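## Task

Grasp the bottle whose cap is green, raise it higher than half of its own height, and keep it there upright until the scene ends; other bottles may be nudged aside but every one must remain standing at the end.

## Robot and tools

Robot: a single Kinova Gen3 arm with seven revolute joints (waist, shoulder, upper arm roll, elbow, forearm roll, wrist pitch, wrist roll) and a Robotiq 2F-85 two-finger gripper. One motor drives both fingers, and the pads stay parallel as they close. While closing, the fingertips travel about 13 mm farther from the wrist, so keep that much clearance above the table when closing low. The base may sit slightly tilted on the table.

Scene frame: origin on the table surface directly under the arm base, +z up, +y to the left when facing along +x. Joint angles are in radians, joint speeds in rad/s.

Cameras: cam_low (a fixed view) and cam_wrist (on the wrist), both 504x504 pixels. Pictures arrive with each execute_actions result unless the call sets "pictures": false.

Tools:
- execute_actions {"actions": [...], "pictures": bool}. The list holds at most one item. An empty list only reports the current state. A wait item is {"steps": N} with N up to 300 control steps (30 steps per second); it sends nothing and returns once N steps have passed since the previous result, counting the time spent replying. A motion item is {"rows": [...], "steps": N} with N from 1 to 15 (default 15). Each row drives one step; if there are fewer rows than steps, the final row is repeated. A refused call sends nothing to the robot.
- zoom_image {"camera": "cam_low" or "cam_wrist", "region": [x0, y0, x1, y1]}: pixel box on that camera's latest image, top-left is (0,0), at most 504 by 504; returns an enlarged view.
- read_manual {"section": "licences"}: licence texts only, no motion.
- finished_scene {"scene": n}: closes the current scene (pass its number), grades it and, if another follows, starts it and reports its task. Irreversible. Answering without any tool call ends everything.

Row layout: exactly 10 numbers, each within [-1, 1], in this order: arm/djoint_1 .. arm/djoint_7, gripper/position, gripper/force_limit, gripper/speed. There is one row per step for the single arm.
- The seven joint numbers are offsets, not targets. They are measured from the joint angles in the latest result that reported them; before any such result in the scene, and for further calls in the same reply, they count from where the arm stands when the action begins. They are not cumulative across rows. Scale: 1.0 equals 0.9985 rad for joints 1-4 and 0.8765 rad for joints 5-7. So sending all zeros does not hold still; it pulls the arm back to those reference angles.
- Stated joint ranges (rad): waist ±6.283, shoulder ±2.250, upper arm roll ±6.283, elbow ±2.580, forearm roll ±6.283, wrist pitch ±2.100, wrist roll ±6.283. A call is refused if any joint would go more than 0.013 rad outward past its range; the true end may differ by up to 0.013 rad, and overshooting targets get clipped at the real end, reported as "joint sent to its limit" (possibly referring to an earlier, still-running action). Lack of that message does not prove there is room left.
- gripper/position is an absolute setting: +1 fully open (85 mm), about -0.8 pads touching, -1 keeps closing until blocked. force_limit sets pad force, roughly 20 N at -1, 128 N at 0, 235 N at +1 (on a 40 mm object closed slowly); tiny or thin items get less. speed sets closing rate, roughly 20, 85, 150 mm/s at -1, 0, +1; faster closing adds a few newtons of grip. New force or speed only applies after the position number changes by at least 0.01; to loosen a grip, open first.

Motion limits: each joint's target is kept within a lead of its measured angle (0.304 rad for joints 1-4, 0.266 for 5-7), and targets are scaled back if they would move the gripper over 70 mm from where it is measured. Joints share a time profile and arrive together; a reversing command stops them together. After big moves the arm may still be travelling when the result arrives, and keeps heading for the last row's target while you think, until it nearly stops or a step is HELD.

Result lines: Joint positions and Joint velocities in column order; joint torques (offset, scaled, noisy; changes at rest signal contact or load); gripper object_status: 0 moving, 1 blocked while opening, 2 blocked while closing (a proper grasp), 3 reached the command or pads met; position_measured in counts (3 open, ~78 = 60 mm, ~130 = 40 mm, ~180 = 20 mm, ~230 pads together). "joint command not followed" means the clearance check altered targets (mounting blocks count as arm). HELD marks steps where the row was partly or wholly not sent. MOTOR HOT warns from 60 °C; at 75 °C an OVER-TEMPERATURE FAULT lets the arm sag.

To grip: send position -1, keep sending it, and confirm object_status 2. If the object slips or the force collapses the fingers reclose by themselves, except after a grip made at force_limit -1, where status stays 2 even if the bottle is gone, so check the images.

Avoid: contact torque reaching a joint's load limit (48.6 N m for joints 1-4, 30.6 for 5-7, held weight included), which freezes the arm for 10 s and drops the rest of the call; dropping or tipping bottles; knocking anything off the table; slamming, hard hits and heavy pushes. Brief tugs on the held bottle can happen, so grip firmly and keep it upright.

Each tool is called after "Emit:" in YAML: its name, and indented under it one key for each argument.

## Session

Emit:
execute_actions:
  actions: []

Scene clock: 0.00 s of 3900.00 s.
position_measured=3 object_status=3
Joint positions: [ 1.158  0.829  0.311  1.894 -0.799  0.95   0.27 ]
Joint velocities: [ 0.001  0.     0.001  0.    -0.    -0.     0.001]
Joint torques (N m, as the joint torque sensors report them, + toward a larger angle): no reading
Motor temperatures (°C, as the motors report them): [31 31 32 34 42 38 41]

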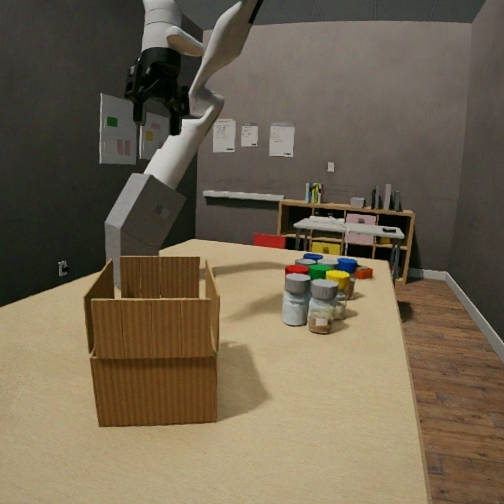

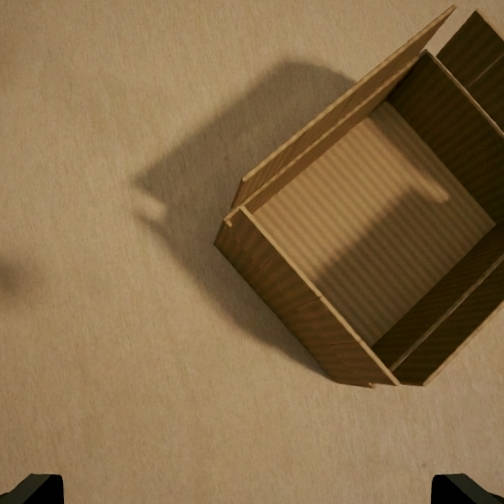

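Emit:
execute_actions:
  actions:
    - {"rows":[[-0.96,-0.43,-0.311,-0.395,0.357,0.068,0,1,0,0]]}
  pictures: false

Emit:
execute_actions:
  actions:
    - {"steps":60}

Scene clock: 3.20 s of 3900.00 s.
position_measured=3 object_status=3
Joint positions: [ 0.957  0.634  0.155  1.708 -0.645  0.979  0.27 ]
Joint velocities: [-0.475 -0.395 -0.263 -0.357  0.272  0.049  0.   ]
Joint torques (N m, as the joint torque sensors report them, + toward a larger angle): [  7.06 -14.19   5.38  -6.67   0.14  -0.44   0.57]
Motor temperatures (°C, as the motors report them): [31 31 32 34 42 38 41]
Steps of this call (steps 1 to 81: nothing new was sent; steps 82 to 96: all 15 steps of this action). Readings (joint positions | what the end effector reports):
82: [1.157 0.828 0.311 1.894 -0.798 0.950 0.270] | position_measured=3 object_status=3
83: [1.150 0.822 0.307 1.889 -0.793 0.950 0.270] | position_measured=3 object_status=3
85: [1.122 0.794 0.284 1.863 -0.770 0.955 0.270] | position_measured=3 object_status=3
89: [1.062 0.734 0.226 1.802 -0.718 0.966 0.270] | position_measured=3 object_status=3
96: the state above

Scene clock: 5.20 s of 3900.00 s.
position_measured=3 object_status=3
Joint positions: [ 0.2    0.4    0.001  1.5   -0.486  1.01   0.27 ]
Joint velocities: [ 0.001  0.002 -0.    -0.     0.001 -0.     0.   ]
Joint torques (N m, as the joint torque sensors report them, + toward a larger angle): [  8.03 -16.83   5.18  -7.12   0.48  -0.3    0.54]
Motor temperatures (°C, as the motors report them): [31 31 32 34 42 38 41]
Steps of this call (steps 1 to 60: the robot went on to your last target). Readings (joint positions | what the end effector reports):
1: [0.941 0.621 0.147 1.696 -0.636 0.981 0.270] | position_measured=3 object_status=3
2: [0.924 0.608 0.138 1.685 -0.628 0.983 0.270] | position_measured=3 object_status=3
4: [0.891 0.585 0.123 1.663 -0.611 0.986 0.270] | position_measured=3 object_status=3
8: [0.820 0.543 0.095 1.625 -0.583 0.991 0.270] | position_measured=3 object_status=3
60: the state above
The arm was judged still, so your last target was given up. Only a new action makes it travel on or press farther. Fingers that are still opening or closing keep moving.

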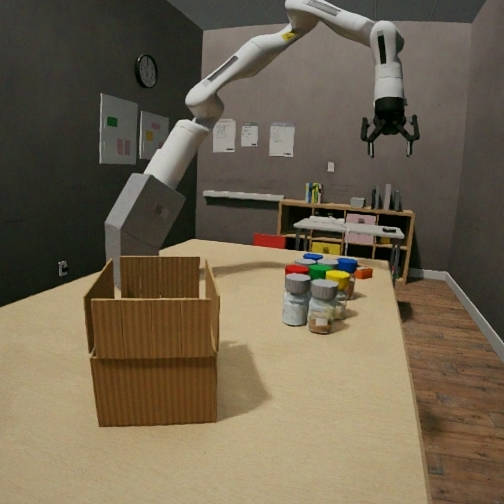

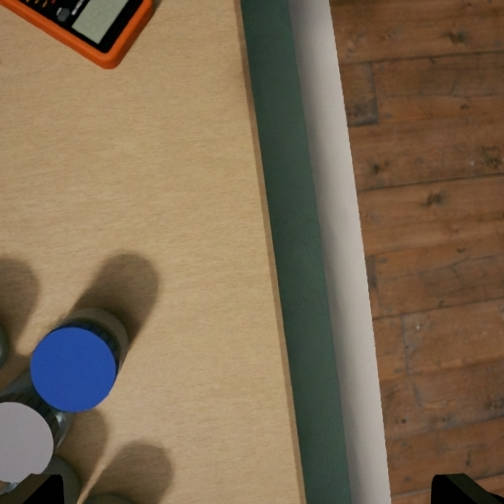

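Emit:
execute_actions:
  actions:
    - {"rows":[[0.151,0.077,0,0.548,-0.463,-0.484,0.784,1,0,0]]}
  pictures: false

Emit:
execute_actions:
  actions:
    - {"steps":40}

Scene clock: 8.43 s of 3900.00 s.
position_measured=3 object_status=3
Joint positions: [ 0.318  0.46   0.001  1.857 -0.778  0.71   0.589]
Joint velocities: [ 0.155  0.081 -0.001  0.87  -0.538 -0.586  0.925]
Joint torques (N m, as the joint torque sensors report them, + toward a larger angle): [  7.98 -16.02   5.12  -5.74   0.27  -0.4    0.44]
Motor temperatures (°C, as the motors report them): [32 31 32 34 42 38 41]
Steps of this call (steps 1 to 82: nothing new was sent; steps 83 to 97: all 15 steps of this action). Readings (joint positions | what the end effector reports):
83: [0.200 0.400 0.000 1.501 -0.487 1.009 0.270] | position_measured=3 object_status=3
84: [0.204 0.401 -0.000 1.506 -0.492 1.004 0.275] | position_measured=3 object_status=3
86: [0.219 0.408 -0.001 1.533 -0.515 0.981 0.298] | position_measured=3 object_status=3
90: [0.267 0.433 0.001 1.644 -0.612 0.883 0.396] | position_measured=3 object_status=3
97: the state above

Scene clock: 9.77 s of 3900.00 s.
position_measured=3 object_status=3
Joint positions: [ 0.35   0.477  0.001  2.047 -0.892  0.585  0.957]
Joint velocities: [ 0.001  0.001  0.    -0.001 -0.001 -0.001  0.001]
Joint torques (N m, as the joint torque sensors report them, + toward a larger angle): [  7.19 -13.86   5.09  -4.24   0.19  -0.33   0.54]
Motor temperatures (°C, as the motors report them): [32 31 32 34 42 38 41]
Steps of this call (steps 1 to 30: the robot went on to your last target; steps 31 to 40: nothing new was sent). Readings (joint positions | what the end effector reports):
1: [0.323 0.463 0.001 1.886 -0.795 0.691 0.621] | position_measured=3 object_status=3
2: [0.328 0.465 0.001 1.915 -0.813 0.672 0.658] | position_measured=3 object_status=3
4: [0.336 0.470 0.001 1.964 -0.842 0.640 0.738] | position_measured=3 object_status=3
8: [0.346 0.475 0.001 2.027 -0.880 0.599 0.893] | position_measured=3 object_status=3
40: the state above
The arm was judged still, so your last target was given up. Only a new action makes it travel on or press farther. Fingers that are still opening or closing keep moving.

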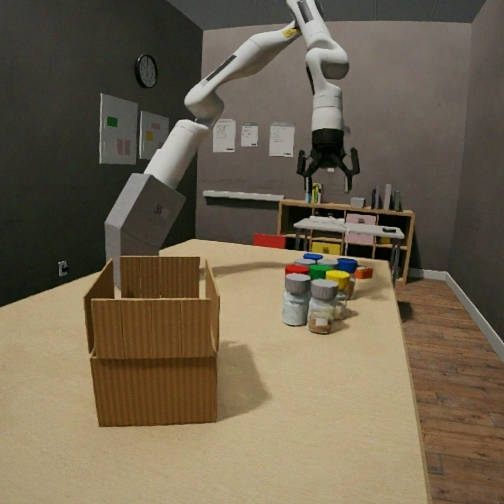

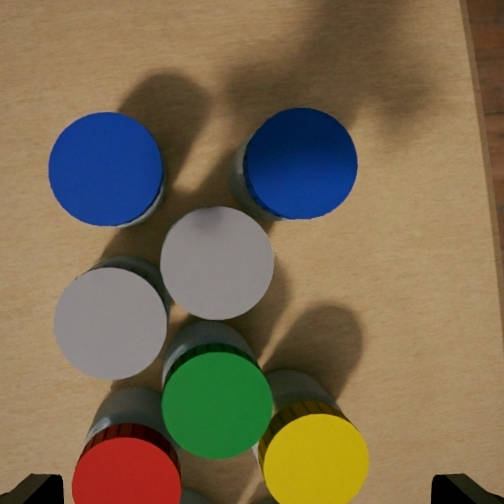

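Emit:
execute_actions:
  actions:
    - {"rows":[[-0.081,0.243,0,0.02,-0.54,-0.171,0.52,0.58,0,0]]}
  pictures: false

Emit:
execute_actions:
  actions:
    - {"steps":30}

Scene clock: 11.63 s of 3900.00 s.
position_measured=56 object_status=0
Joint positions: [ 0.274  0.708  0.     2.067 -1.325  0.441  1.377]
Joint velocities: [-0.051  0.155 -0.     0.012 -0.704 -0.101  0.628]
Joint torques (N m, as the joint torque sensors report them, + toward a larger angle): [  8.76 -17.14   5.25  -1.88   0.55  -0.19   0.56]
Motor temperatures (°C, as the motors report them): [32 31 32 34 42 38 41]
Steps of this call (steps 1 to 41: nothing new was sent; steps 42 to 56: all 15 steps of this action). Readings (joint positions | what the end effector reports):
42: [0.350 0.478 0.001 2.047 -0.893 0.585 0.958] | position_measured=3 object_status=0
43: [0.348 0.485 0.001 2.047 -0.898 0.582 0.963] | position_measured=4 object_status=0
45: [0.337 0.515 0.001 2.049 -0.927 0.565 0.992] | position_measured=15 object_status=0
49: [0.304 0.617 0.001 2.058 -1.060 0.501 1.125] | position_measured=43 object_status=0
56: the state above

Scene clock: 12.63 s of 3900.00 s.
position_measured=56 object_status=3
Joint positions: [ 0.27   0.72   0.001  2.067 -1.365  0.435  1.413]
Joint velocities: [ 0.    -0.    -0.001 -0.    -0.001  0.002  0.   ]
Joint torques (N m, as the joint torque sensors report them, + toward a larger angle): [  8.57 -15.5    4.91  -1.76   0.24  -0.24   0.54]
Motor temperatures (°C, as the motors report them): [32 31 32 34 42 38 41]
Steps of this call (steps 1 to 30: the robot went on to your last target). Readings (joint positions | what the end effector reports):
1: [0.272 0.712 0.000 2.067 -1.345 0.438 1.395] | position_measured=56 object_status=0
2: [0.272 0.714 0.000 2.067 -1.356 0.436 1.404] | position_measured=56 object_status=0
4: [0.271 0.716 0.001 2.067 -1.363 0.436 1.410] | position_measured=56 object_status=0
8: [0.270 0.719 0.001 2.067 -1.365 0.435 1.412] | position_measured=56 object_status=3
30: the state above
The arm was judged still, so your last target was given up. Only a new action makes it travel on or press farther. Fingers that are still opening or closing keep moving.

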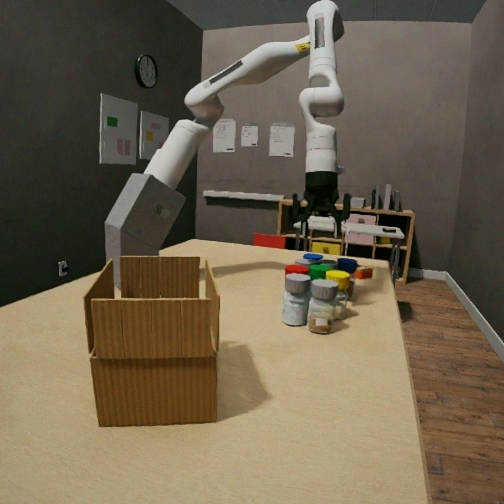

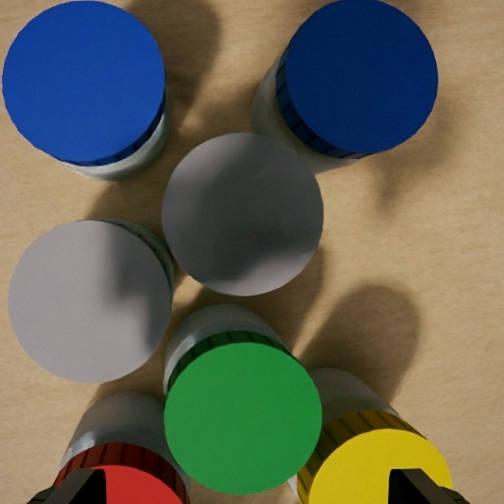

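Emit:
execute_actions:
  actions:
    - {"rows":[[-0.069,0.129,0,-0.039,-0.301,-0.032,0.248,0.5,0,0]]}
  pictures: false

Emit:
execute_actions:
  actions:
    - {"steps":20}

Emit:
zoom_image:
  camera: "cam_low"
  region: [260,200,400,340]

Scene clock: 14.77 s of 3900.00 s.
position_measured=66 object_status=3
Joint positions: [ 0.202  0.846  0.001  2.028 -1.629  0.407  1.63 ]
Joint velocities: [-0.012  0.021 -0.    -0.001 -0.009  0.001  0.006]
Joint torques (N m, as the joint torque sensors report them, + toward a larger angle): [  9.13 -16.05   4.97  -1.15   0.32  -0.1    0.73]
Motor temperatures (°C, as the motors report them): [32 31 32 34 42 38 41]
Steps of this call (steps 1 to 49: nothing new was sent; steps 50 to 64: all 15 steps of this action). Readings (joint positions | what the end effector reports):
50: [0.269 0.721 0.001 2.067 -1.367 0.435 1.414] | position_measured=56 object_status=0
51: [0.265 0.727 0.001 2.065 -1.376 0.434 1.422] | position_measured=58 object_status=0
53: [0.250 0.755 0.002 2.057 -1.427 0.429 1.464] | position_measured=64 object_status=0
57: [0.214 0.824 0.000 2.036 -1.577 0.413 1.587] | position_measured=66 object_status=0
64: the state above

Scene clock: 15.43 s of 3900.00 s.
position_measured=66 object_status=3
Joint positions: [ 0.201  0.848  0.001  2.028 -1.629  0.407  1.63 ]
Joint velocities: [-0.001  0.001 -0.001 -0.    -0.    -0.001  0.   ]
Joint torques (N m, as the joint torque sensors report them, + toward a larger angle): [  8.59 -16.05   4.89  -0.76   0.14  -0.07   0.42]
Motor temperatures (°C, as the motors report them): [32 31 32 34 42 38 41]
Steps of this call (steps 1 to 15: the robot went on to your last target; steps 16 to 20: nothing new was sent). Readings (joint positions | what the end effector reports):
1: [0.202 0.847 0.001 2.028 -1.629 0.407 1.630] | position_measured=66 object_status=3
2: [0.201 0.847 0.001 2.028 -1.629 0.407 1.630] | position_measured=66 object_status=3
4: [0.201 0.848 0.001 2.028 -1.629 0.407 1.630] | position_measured=66 object_status=3
8: [0.201 0.848 0.001 2.028 -1.629 0.407 1.630] | position_measured=66 object_status=3
20: the state above
The arm was judged still, so your last target was given up. Only a new action makes it travel on or press farther. Fingers that are still opening or closing keep moving.

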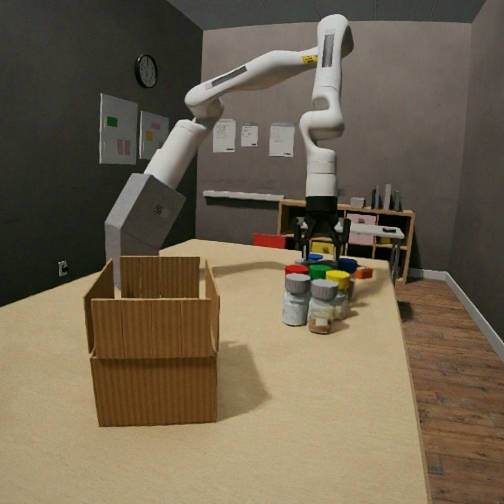

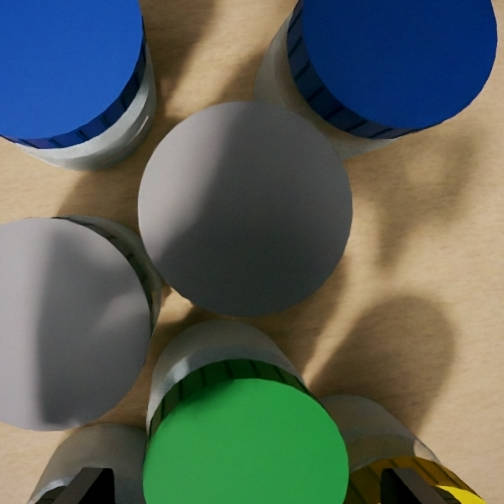

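Region (260, 200, 400, 340) of cam_low's 504x504 image, scaled by 3.600, with more detail than that image has.

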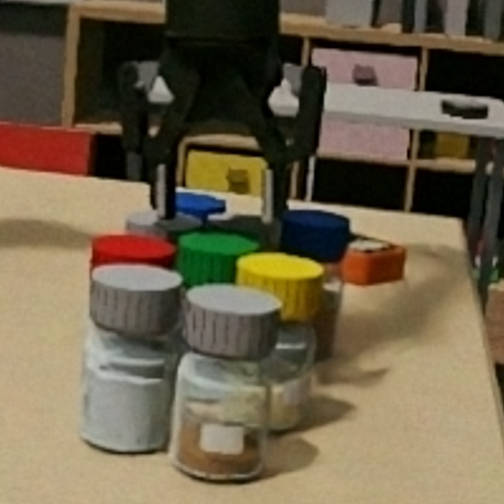

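Emit:
execute_actions:
  actions:
    - {"rows":[[-0.014,0,0,0,0,0,0.13,0.42,0,0]]}
  pictures: false

Emit:
execute_actions:
  actions:
    - {"rows":[[-0.019,0.046,0,-0.023,-0.088,-0.004,0.069,0.42,0,0]]}

Emit:
execute_actions:
  actions:
    - {"rows":[[-0.019,0.048,0,-0.023,-0.088,-0.004,0.069,0.42,0,0]]}

Emit:
zoom_image:
  camera: "cam_low"
  region: [260,200,400,340]

Scene clock: 18.33 s of 3900.00 s.
position_measured=76 object_status=3
Joint positions: [ 0.187  0.848  0.001  2.028 -1.629  0.407  1.744]
Joint velocities: [-0.001  0.001 -0.    -0.    -0.     0.002  0.004]
Joint torques (N m, as the joint torque sensors report them, + toward a larger angle): [  8.72 -16.18   5.19  -0.53   0.22  -0.16   0.55]
Motor temperatures (°C, as the motors report them): [32 31 32 34 42 38 41]
Steps of this call (steps 1 to 72: nothing new was sent; steps 73 to 87: all 15 steps of this action). Readings (joint positions | what the end effector reports):
73: [0.200 0.848 0.001 2.028 -1.629 0.407 1.632] | position_measured=66 object_status=0
74: [0.199 0.848 0.001 2.028 -1.629 0.407 1.641] | position_measured=68 object_status=0
76: [0.193 0.848 0.001 2.028 -1.629 0.407 1.685] | position_measured=74 object_status=0
80: [0.188 0.848 0.000 2.028 -1.629 0.407 1.737] | position_measured=76 object_status=0
87: the state above

Scene clock: 18.83 s of 3900.00 s.
position_measured=76 object_status=3
Joint positions: [ 0.168  0.894  0.001  2.005 -1.706  0.404  1.804]
Joint velocities: [-0.003  0.005  0.001 -0.001 -0.003 -0.     0.002]
Joint torques (N m, as the joint torque sensors report them, + toward a larger angle): [  8.67 -16.69   5.16  -0.6    0.14  -0.1    0.63]
Motor temperatures (°C, as the motors report them): [32 31 32 34 42 38 41]
Steps of this call (steps 1 to 15: all 15 steps of this action). Readings (joint positions | what the end effector reports):
1: [0.186 0.850 0.001 2.028 -1.631 0.407 1.745] | position_measured=76 object_status=3
2: [0.183 0.856 0.001 2.025 -1.639 0.407 1.751] | position_measured=76 object_status=3
4: [0.175 0.877 0.001 2.015 -1.672 0.405 1.777] | position_measured=76 object_status=3
8: [0.170 0.890 0.000 2.007 -1.702 0.404 1.801] | position_measured=76 object_status=3
15: the state above

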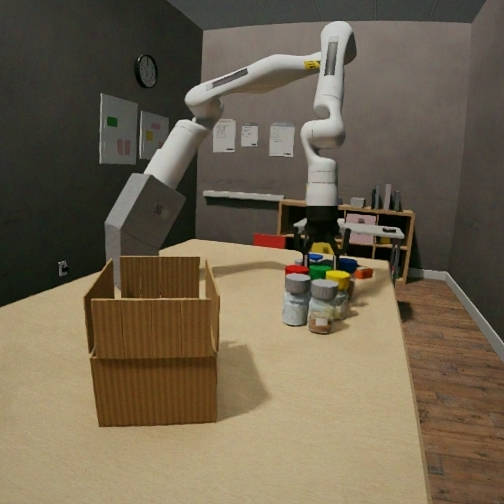

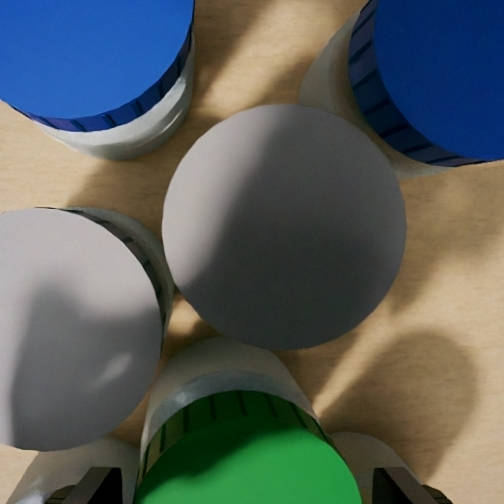

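Scene clock: 19.33 s of 3900.00 s.
position_measured=76 object_status=3
Joint positions: [ 0.149  0.941  0.     1.983 -1.783  0.401  1.864]
Joint velocities: [-0.004  0.007  0.001 -0.001 -0.005  0.     0.002]
Joint torques (N m, as the joint torque sensors report them, + toward a larger angle): [  9.01 -16.8    5.4    0.07  -0.12  -0.41   0.71]
Motor temperatures (°C, as the motors report them): [32 31 32 34 42 38 41]
Steps of this call (steps 1 to 15: all 15 steps of this action). Readings (joint positions | what the end effector reports):
1: [0.167 0.895 0.001 2.005 -1.708 0.404 1.805] | position_measured=76 object_status=3
2: [0.165 0.902 0.001 2.002 -1.715 0.403 1.811] | position_measured=76 object_status=3
4: [0.156 0.923 0.001 1.992 -1.748 0.402 1.837] | position_measured=76 object_status=3
8: [0.151 0.937 0.000 1.984 -1.779 0.401 1.861] | position_measured=76 object_status=3
15: the state above

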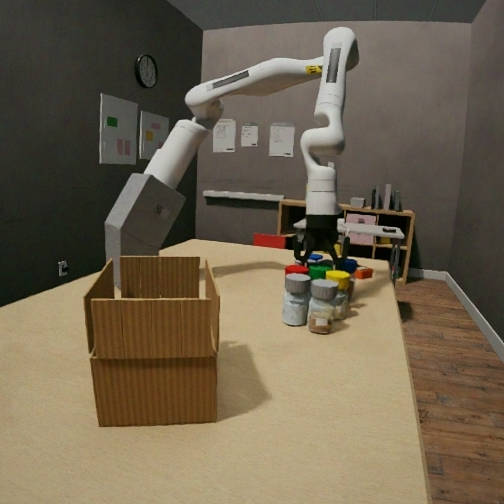

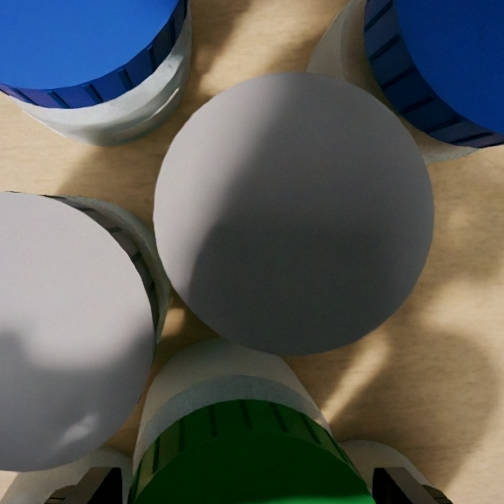

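Region (260, 200, 400, 340) of cam_low's 504x504 image, scaled by 3.600, with more detail than that image has.

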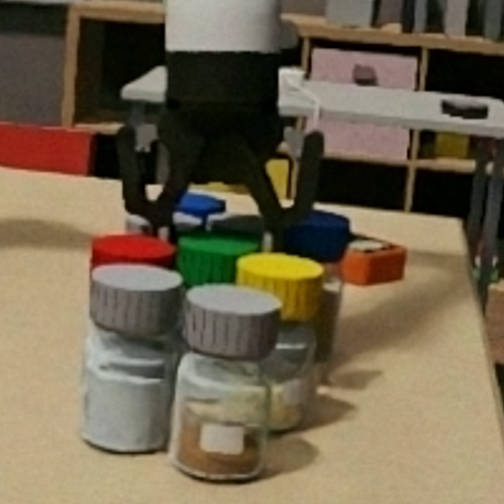

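Emit:
execute_actions:
  actions:
    - {"rows":[[0,0,0,0,0,0,0,-1,-0.3,-0.5]]}
  pictures: false

Emit:
execute_actions:
  actions:
    - {"rows":[[0.038,-0.093,0,0.045,0.175,0.007,-0.137,-1,-0.3,-0.5]]}
  pictures: false

Emit:
execute_actions:
  actions:
    - {"rows":[[0.06,-0.129,0,0.039,0.301,0.032,-0.248,-1,-0.3,-0.5]]}

Scene clock: 20.73 s of 3900.00 s.
position_measured=97 object_status=2
Joint positions: [ 0.15   0.94   0.001  1.983 -1.783  0.4    1.864]
Joint velocities: [-0.    -0.001 -0.     0.    -0.001  0.003 -0.001]
Joint torques (N m, as the joint torque sensors report them, + toward a larger angle): [  8.34 -15.64   4.44  -0.91  -0.05   0.01   0.7 ]
Motor temperatures (°C, as the motors report them): [32 31 32 34 42 38 41]
Steps of this call (steps 1 to 15: the robot went on to your last target; steps 16 to 27: nothing new was sent; steps 28 to 42: all 15 steps of this action). Readings (joint positions | what the end effector reports):
28: [0.149 0.941 0.000 1.982 -1.783 0.401 1.865] | position_measured=76 object_status=0
29: [0.149 0.941 0.000 1.982 -1.783 0.401 1.865] | position_measured=77 object_status=0
31: [0.149 0.941 0.000 1.982 -1.783 0.401 1.865] | position_measured=83 object_status=0
35: [0.150 0.940 0.001 1.983 -1.783 0.400 1.864] | position_measured=97 object_status=0
42: the state above

Scene clock: 21.23 s of 3900.00 s.
position_measured=98 object_status=2
Joint positions: [ 0.187  0.848  0.001  2.028 -1.63   0.407  1.745]
Joint velocities: [ 0.006 -0.014  0.     0.001  0.006  0.    -0.004]
Joint torques (N m, as the joint torque sensors report them, + toward a larger angle): [  9.15 -16.8    5.54  -0.55   0.16  -0.21   0.73]
Motor temperatures (°C, as the motors report them): [32 31 32 34 42 38 41]
Steps of this call (steps 1 to 15: all 15 steps of this action). Readings (joint positions | what the end effector reports):
1: [0.150 0.938 0.001 1.984 -1.781 0.400 1.863] | position_measured=97 object_status=2
2: [0.153 0.932 -0.000 1.987 -1.774 0.401 1.857] | position_measured=98 object_status=2
4: [0.165 0.904 -0.001 2.000 -1.731 0.403 1.824] | position_measured=98 object_status=2
8: [0.183 0.857 0.001 2.023 -1.643 0.406 1.755] | position_measured=98 object_status=2
15: the state above

Scene clock: 21.73 s of 3900.00 s.
position_measured=98 object_status=2
Joint positions: [ 0.246  0.722  0.001  2.067 -1.367  0.434  1.528]
Joint velocities: [ 0.011 -0.023 -0.001  0.001  0.007  0.002 -0.008]
Joint torques (N m, as the joint torque sensors report them, + toward a larger angle): [  8.26 -15.76   5.12  -1.65   0.39  -0.24   0.78]
Motor temperatures (°C, as the motors report them): [32 31 32 34 42 38 41]
Steps of this call (steps 1 to 15: all 15 steps of this action). Readings (joint positions | what the end effector reports):
1: [0.188 0.847 0.001 2.029 -1.628 0.407 1.743] | position_measured=98 object_status=2
2: [0.191 0.840 0.000 2.031 -1.618 0.408 1.736] | position_measured=98 object_status=2
4: [0.204 0.812 -0.000 2.038 -1.568 0.413 1.693] | position_measured=98 object_status=2
8: [0.236 0.743 0.001 2.059 -1.417 0.429 1.570] | position_measured=98 object_status=2
15: the state above

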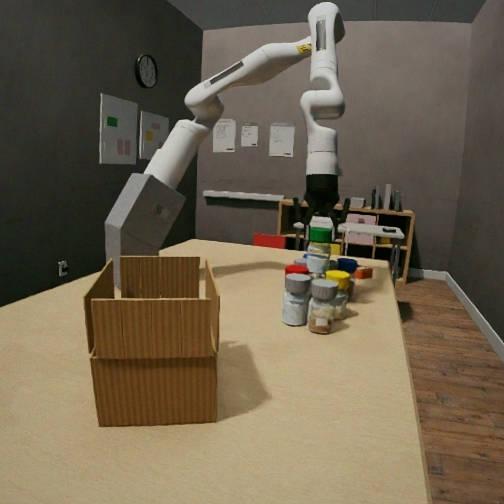

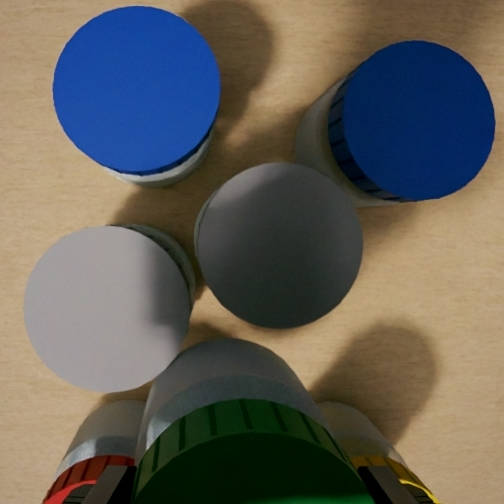

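Emit:
finished_scene:
  scene: 1

The scene is finished: the task was done.


## Next scene

Grasp the bottle whose cap is yellow, raise it higher than half of its own height, and keep it there upright until the scene ends; other bottles may be nudged aside but every one must remain standing at the end.

Emit:
execute_actions:
  actions: []

Scene clock: 0.00 s of 3900.00 s.
position_measured=3 object_status=3
Joint positions: [ 1.617  1.325 -0.56   1.497 -0.815  0.998  2.782]
Joint velocities: [ 0.     0.001  0.     0.     0.     0.001 -0.001]
Joint torques (N m, as the joint torque sensors report them, + toward a larger angle): no reading
Motor temperatures (°C, as the motors report them): [32 31 32 34 42 38 41]

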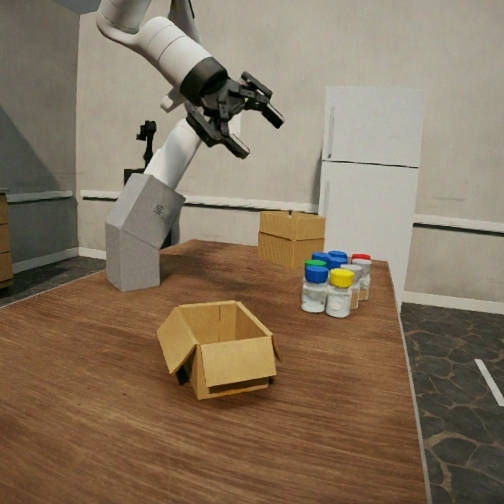

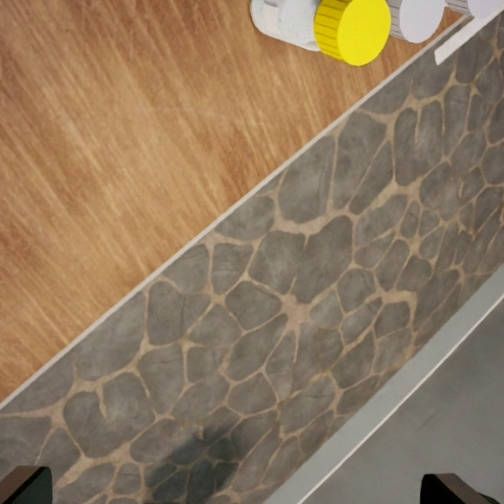

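Near the earlier location; moving to the previous viewing pose in two stages.

Emit:
execute_actions:
  actions:
    - {"rows":[[-0.5,-0.849,0.561,0.551,-0.088,-0.471,-1,1,0,0]]}
  pictures: false

Emit:
execute_actions:
  actions:
    - {"steps":45}
  pictures: false

Emit:
execute_actions:
  actions:
    - {"rows":[[-0.769,0,0,0,0,0,-1,1,0,0]]}
  pictures: false

Emit:
execute_actions:
  actions:
    - {"steps":50}

Scene clock: 1.43 s of 3900.00 s.
position_measured=3 object_status=3
Joint positions: [ 1.225  0.892 -0.15   1.907 -0.883  0.664  2.409]
Joint velocities: [-0.599 -1.127  0.842  0.786 -0.053 -0.512 -0.995]
Joint torques (N m, as the joint torque sensors report them, + toward a larger angle): [  8.26 -16.95   2.8   -7.29  -0.38  -0.24   0.57]
Motor temperatures (°C, as the motors report them): [32 31 32 34 42 38 41]
Steps of this call (steps 1 to 28: nothing new was sent; steps 29 to 43: all 15 steps of this action). Readings (joint positions | what the end effector reports):
29: [1.616 1.323 -0.559 1.498 -0.815 0.997 2.781] | position_measured=3 object_status=3
30: [1.609 1.316 -0.554 1.504 -0.816 0.992 2.777] | position_measured=3 object_status=3
32: [1.578 1.285 -0.527 1.531 -0.823 0.969 2.754] | position_measured=3 object_status=3
36: [1.452 1.160 -0.407 1.652 -0.852 0.863 2.648] | position_measured=3 object_status=3
43: the state above

Scene clock: 2.93 s of 3900.00 s.
position_measured=3 object_status=3
Joint positions: [ 1.118  0.477 -0.     2.048 -0.892  0.585  1.905]
Joint velocities: [-0.001  0.    -0.001  0.    -0.001 -0.001 -0.001]
Joint torques (N m, as the joint torque sensors report them, + toward a larger angle): [  6.37 -10.92   4.57  -8.03  -0.27  -1.02   0.7 ]
Motor temperatures (°C, as the motors report them): [32 31 32 34 42 38 41]
Steps of this call (steps 1 to 45: the robot went on to your last target). Readings (joint positions | what the end effector reports):
1: [1.206 0.854 -0.124 1.931 -0.885 0.648 2.376] | position_measured=3 object_status=3
2: [1.190 0.818 -0.102 1.952 -0.886 0.635 2.343] | position_measured=3 object_status=3
4: [1.168 0.748 -0.068 1.983 -0.888 0.618 2.281] | position_measured=3 object_status=3
8: [1.144 0.621 -0.031 2.018 -0.890 0.600 2.151] | position_measured=3 object_status=3
45: the state above
The arm was judged still, so your last target was given up. Only a new action makes it travel on or press farther. Fingers that are still opening or closing keep moving.

Scene clock: 3.43 s of 3900.00 s.
position_measured=3 object_status=3
Joint positions: [ 0.783  0.477  0.     2.047 -0.892  0.585  1.619]
Joint velocities: [-0.813  0.001 -0.001  0.     0.001  0.001 -0.71 ]
Joint torques (N m, as the joint torque sensors report them, + toward a larger angle): [  7.13 -12.18   4.87  -6.19   0.02  -0.67   0.66]
Motor temperatures (°C, as the motors report them): [32 31 32 34 42 38 41]
Steps of this call (steps 1 to 15: all 15 steps of this action). Readings (joint positions | what the end effector reports):
1: [1.116 0.477 0.000 2.048 -0.892 0.585 1.905] | position_measured=3 object_status=3
2: [1.109 0.477 0.001 2.048 -0.892 0.585 1.900] | position_measured=3 object_status=3
4: [1.079 0.477 0.002 2.047 -0.892 0.584 1.877] | position_measured=3 object_status=3
8: [0.972 0.477 0.000 2.047 -0.892 0.585 1.786] | position_measured=3 object_status=3
15: the state above

Scene clock: 5.10 s of 3900.00 s.
position_measured=3 object_status=3
Joint positions: [ 0.35   0.477 -0.     2.048 -0.892  0.585  1.029]
Joint velocities: [-0.001 -0.001  0.     0.     0.001  0.001  0.003]
Joint torques (N m, as the joint torque sensors report them, + toward a larger angle): [  7.26 -13.93   4.71  -4.     0.23  -0.33   0.46]
Motor temperatures (°C, as the motors report them): [32 31 32 34 42 38 41]
Steps of this call (steps 1 to 45: the robot went on to your last target; steps 46 to 50: nothing new was sent). Readings (joint positions | what the end effector reports):
1: [0.756 0.477 0.000 2.047 -0.892 0.585 1.595] | position_measured=3 object_status=3
2: [0.729 0.477 0.000 2.047 -0.892 0.585 1.572] | position_measured=3 object_status=3
4: [0.674 0.477 -0.000 2.047 -0.892 0.585 1.524] | position_measured=3 object_status=3
8: [0.566 0.477 -0.000 2.047 -0.892 0.585 1.426] | position_measured=3 object_status=3
50: the state above
The arm was judged still, so your last target was given up. Only a new action makes it travel on or press farther. Fingers that are still opening or closing keep moving.

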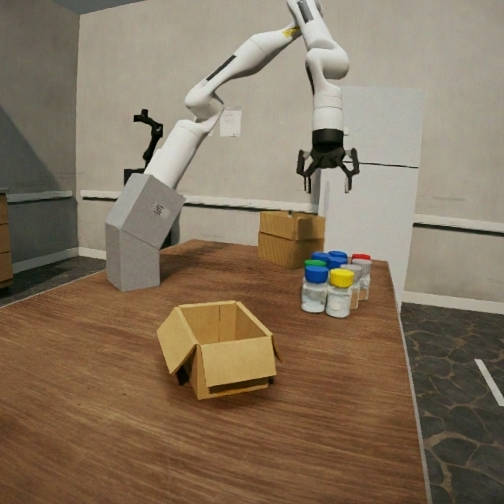

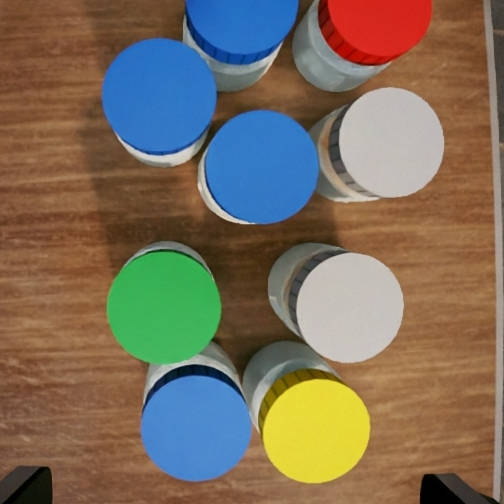

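Emit:
execute_actions:
  actions:
    - {"rows":[[-0.126,0.375,0,-0.177,-0.426,-0.172,-0.71,0.55,0,0]]}
  pictures: false

Emit:
execute_actions:
  actions:
    - {"steps":30}

Scene clock: 7.13 s of 3900.00 s.
position_measured=59 object_status=0
Joint positions: [ 0.243  0.792 -0.001  1.896 -1.203  0.455  0.649]
Joint velocities: [-0.128  0.416  0.    -0.189 -0.493 -0.167 -1.214]
Joint torques (N m, as the joint torque sensors report them, + toward a larger angle): [  9.79 -19.02   5.47  -2.43   0.46  -0.01   0.42]
Motor temperatures (°C, as the motors report them): [32 31 32 34 42 38 41]
Steps of this call (steps 1 to 46: nothing new was sent; steps 47 to 61: all 15 steps of this action). Readings (joint positions | what the end effector reports):
47: [0.349 0.478 -0.000 2.047 -0.892 0.585 1.028] | position_measured=3 object_status=0
48: [0.346 0.485 0.000 2.044 -0.897 0.583 1.024] | position_measured=5 object_status=0
50: [0.334 0.515 0.000 2.028 -0.920 0.570 1.001] | position_measured=15 object_status=0
54: [0.295 0.625 -0.000 1.972 -1.016 0.521 0.905] | position_measured=44 object_status=0
61: the state above

Scene clock: 8.13 s of 3900.00 s.
position_measured=59 object_status=3
Joint positions: [ 0.224  0.851 -0.     1.871 -1.265  0.434  0.407]
Joint velocities: [ 0.001 -0.    -0.     0.     0.    -0.    -0.   ]
Joint torques (N m, as the joint torque sensors report them, + toward a larger angle): [  9.31 -17.36   5.24  -2.11   0.14  -0.38   0.65]
Motor temperatures (°C, as the motors report them): [32 31 32 34 42 38 41]
Steps of this call (steps 1 to 30: the robot went on to your last target). Readings (joint positions | what the end effector reports):
1: [0.239 0.805 -0.001 1.890 -1.218 0.450 0.608] | position_measured=59 object_status=0
2: [0.235 0.816 -0.001 1.885 -1.230 0.446 0.567] | position_measured=59 object_status=0
4: [0.230 0.834 -0.000 1.877 -1.250 0.440 0.488] | position_measured=59 object_status=0
8: [0.225 0.848 -0.000 1.872 -1.265 0.435 0.411] | position_measured=59 object_status=3
30: the state above
The arm was judged still, so your last target was given up. Only a new action makes it travel on or press farther. Fingers that are still opening or closing keep moving.

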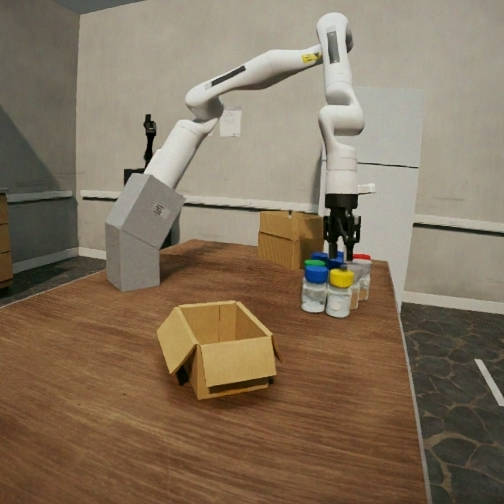

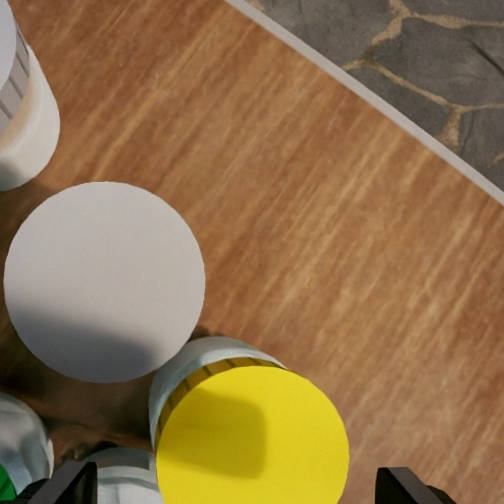

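Emit:
execute_actions:
  actions:
    - {"rows":[[-0.004,0.012,0,-0.032,0.04,0.008,-0.04,0.48,0,0]],"steps":10}
  pictures: false

Emit:
execute_actions:
  actions:
    - {"rows":[[-0.02,0.049,0,-0.024,-0.072,-0.018,0.052,0.48,0,0]]}

Emit:
execute_actions:
  actions:
    - {"rows":[[-0.02,0.049,0,-0.024,-0.072,-0.018,0.052,0.48,0,0]]}

Scene clock: 10.30 s of 3900.00 s.
position_measured=68 object_status=0
Joint positions: [ 0.22   0.863 -0.     1.84  -1.231  0.441  0.372]
Joint velocities: [-0.002  0.007  0.    -0.008  0.009  0.002 -0.006]
Joint torques (N m, as the joint torque sensors report them, + toward a larger angle): [  9.66 -17.26   5.34  -2.35  -0.19  -0.41   0.65]
Motor temperatures (°C, as the motors report them): [32 31 32 34 42 38 41]
Steps of this call (steps 1 to 55: nothing new was sent; steps 56 to 65: all 10 steps of this action). Readings (joint positions | what the end effector reports):
56: [0.224 0.852 -0.000 1.870 -1.264 0.435 0.406] | position_measured=59 object_status=0
57: [0.223 0.854 -0.000 1.865 -1.259 0.436 0.400] | position_measured=61 object_status=0
59: [0.221 0.860 -0.000 1.850 -1.242 0.439 0.384] | position_measured=66 object_status=0
63: [0.221 0.862 -0.000 1.840 -1.232 0.441 0.373] | position_measured=68 object_status=0
65: the state above

Scene clock: 10.80 s of 3900.00 s.
position_measured=68 object_status=3
Joint positions: [ 0.201  0.911 -0.     1.816 -1.294  0.426  0.418]
Joint velocities: [-0.002  0.005  0.    -0.    -0.001  0.001  0.001]
Joint torques (N m, as the joint torque sensors report them, + toward a larger angle): [  9.87 -17.89   5.26  -1.95   0.1   -0.39   0.63]
Motor temperatures (°C, as the motors report them): [32 31 32 34 42 38 41]
Steps of this call (steps 1 to 15: all 15 steps of this action). Readings (joint positions | what the end effector reports):
1: [0.220 0.864 -0.000 1.839 -1.232 0.441 0.373] | position_measured=68 object_status=0
2: [0.217 0.871 0.000 1.836 -1.238 0.438 0.378] | position_measured=68 object_status=0
4: [0.208 0.893 0.000 1.825 -1.266 0.432 0.398] | position_measured=68 object_status=3
8: [0.202 0.908 -0.001 1.817 -1.291 0.426 0.416] | position_measured=68 object_status=3
15: the state above

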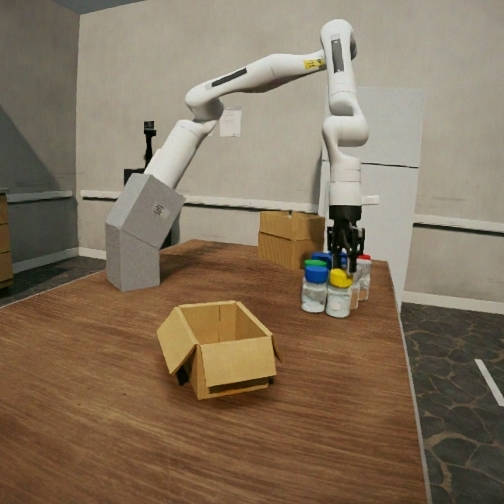

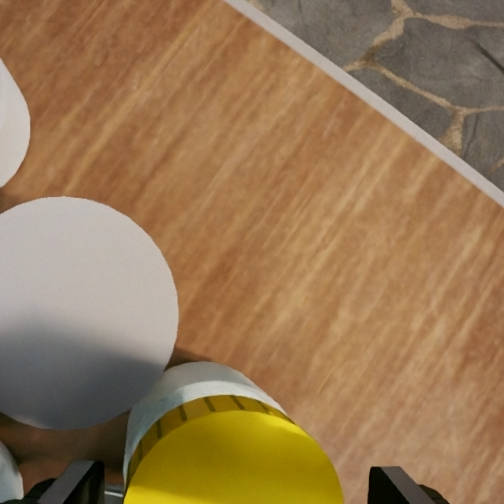

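Scene clock: 11.30 s of 3900.00 s.
position_measured=68 object_status=3
Joint positions: [ 0.181  0.96  -0.     1.792 -1.357  0.41   0.463]
Joint velocities: [-0.002  0.005 -0.    -0.001 -0.001 -0.001  0.002]
Joint torques (N m, as the joint torque sensors report them, + toward a larger angle): [  9.78 -17.81   5.19  -1.51   0.16  -0.15   0.64]
Motor temperatures (°C, as the motors report them): [32 31 32 34 42 38 41]
Steps of this call (steps 1 to 15: all 15 steps of this action). Readings (joint positions | what the end effector reports):
1: [0.200 0.913 -0.000 1.815 -1.295 0.425 0.418] | position_measured=68 object_status=3
2: [0.197 0.919 0.000 1.812 -1.301 0.424 0.423] | position_measured=68 object_status=3
4: [0.188 0.941 0.000 1.802 -1.329 0.417 0.443] | position_measured=68 object_status=3
8: [0.182 0.956 -0.001 1.793 -1.354 0.411 0.461] | position_measured=68 object_status=3
15: the state above

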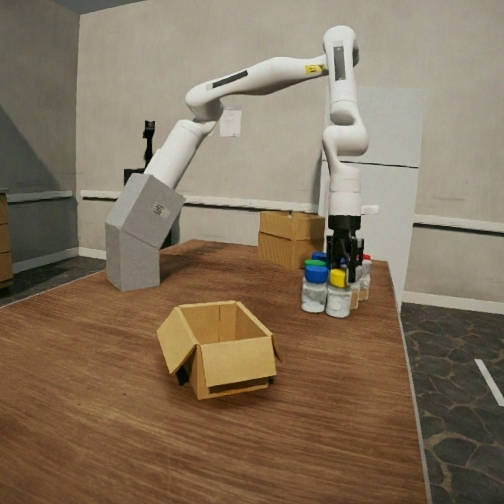

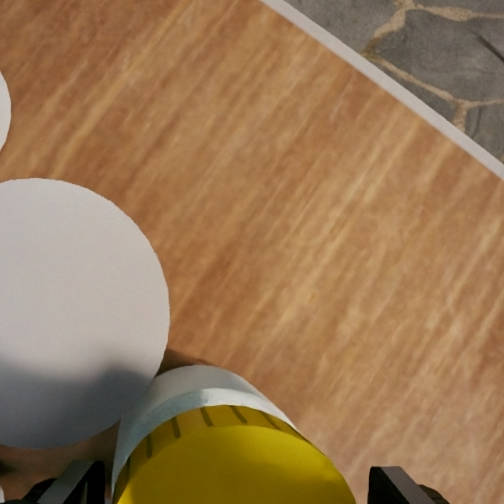

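Emit:
execute_actions:
  actions:
    - {"rows":[[0,0.008,0,0,0,0,0,-1,-0.3,-0.4]]}
  pictures: false

Emit:
execute_actions:
  actions:
    - {"rows":[[0.04,-0.098,0,0.048,0.144,0.036,-0.104,-1,-0.3,-0.4]]}
  pictures: false

Emit:
execute_actions:
  actions:
    - {"rows":[[0.04,-0.098,0,0.035,0.144,0.05,-0.104,-1,-0.3,-0.4]]}

Scene clock: 12.87 s of 3900.00 s.
position_measured=96 object_status=2
Joint positions: [ 0.181  0.965 -0.     1.793 -1.356  0.411  0.463]
Joint velocities: [-0.001  0.     0.    -0.    -0.001  0.001 -0.001]
Joint torques (N m, as the joint torque sensors report them, + toward a larger angle): [  9.5  -16.24   5.5   -2.84  -0.03  -1.09   0.45]
Motor temperatures (°C, as the motors report them): [32 31 32 34 42 38 41]
Steps of this call (steps 1 to 15: the robot went on to your last target; steps 16 to 32: nothing new was sent; steps 33 to 47: all 15 steps of this action). Readings (joint positions | what the end effector reports):
33: [0.181 0.961 -0.000 1.791 -1.357 0.410 0.463] | position_measured=68 object_status=0
34: [0.181 0.963 -0.000 1.791 -1.357 0.410 0.463] | position_measured=69 object_status=0
36: [0.181 0.966 -0.000 1.792 -1.357 0.410 0.463] | position_measured=77 object_status=0
40: [0.181 0.965 -0.000 1.793 -1.356 0.412 0.463] | position_measured=95 object_status=0
47: the state above

Scene clock: 13.37 s of 3900.00 s.
position_measured=97 object_status=2
Joint positions: [ 0.221  0.868 -0.     1.841 -1.23   0.443  0.372]
Joint velocities: [ 0.005 -0.012  0.001  0.001  0.003  0.002 -0.002]
Joint torques (N m, as the joint torque sensors report them, + toward a larger angle): [  9.75 -18.9    5.71  -2.1    0.18  -0.5    0.47]
Motor temperatures (°C, as the motors report them): [32 32 32 34 42 38 41]
Steps of this call (steps 1 to 15: all 15 steps of this action). Readings (joint positions | what the end effector reports):
1: [0.182 0.964 -0.001 1.794 -1.355 0.412 0.462] | position_measured=96 object_status=2
2: [0.184 0.959 -0.001 1.796 -1.349 0.413 0.458] | position_measured=97 object_status=2
4: [0.196 0.933 -0.002 1.809 -1.317 0.421 0.434] | position_measured=97 object_status=2
8: [0.217 0.877 0.000 1.836 -1.242 0.440 0.380] | position_measured=97 object_status=2
15: the state above

Scene clock: 13.87 s of 3900.00 s.
position_measured=97 object_status=2
Joint positions: [ 0.26   0.772 -0.     1.876 -1.104  0.487  0.281]
Joint velocities: [ 0.007 -0.009  0.     0.002  0.002  0.001 -0.002]
Joint torques (N m, as the joint torque sensors report them, + toward a larger angle): [  9.83 -17.97   5.62  -3.25   0.01  -0.34   0.28]
Motor temperatures (°C, as the motors report them): [32 32 32 34 42 38 41]
Steps of this call (steps 1 to 15: all 15 steps of this action). Readings (joint positions | what the end effector reports):
1: [0.222 0.867 -0.001 1.841 -1.229 0.443 0.371] | position_measured=97 object_status=2
2: [0.224 0.860 -0.001 1.844 -1.223 0.446 0.367] | position_measured=97 object_status=2
4: [0.237 0.830 -0.001 1.854 -1.188 0.458 0.342] | position_measured=97 object_status=2
8: [0.257 0.779 0.000 1.872 -1.114 0.483 0.288] | position_measured=97 object_status=2
15: the state above

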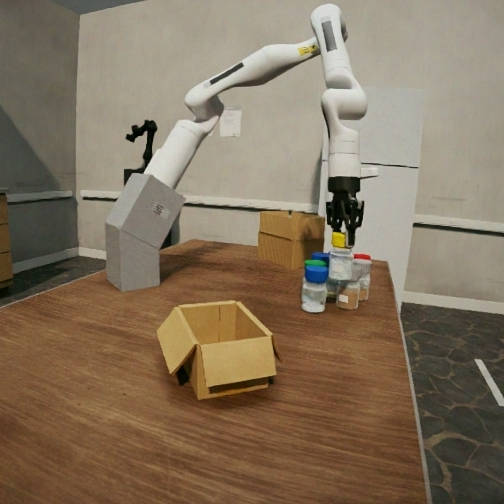

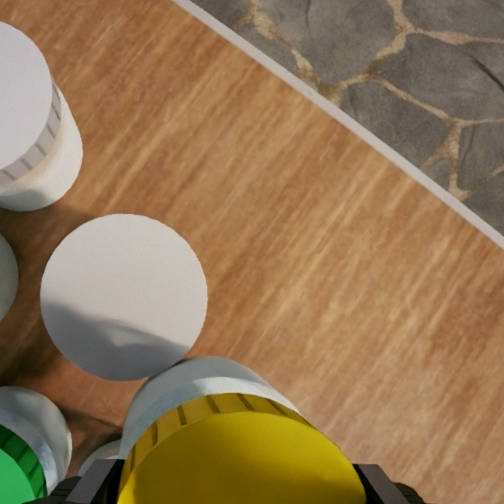

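Emit:
finished_scene:
  scene: 2

The scene is finished: the task was done.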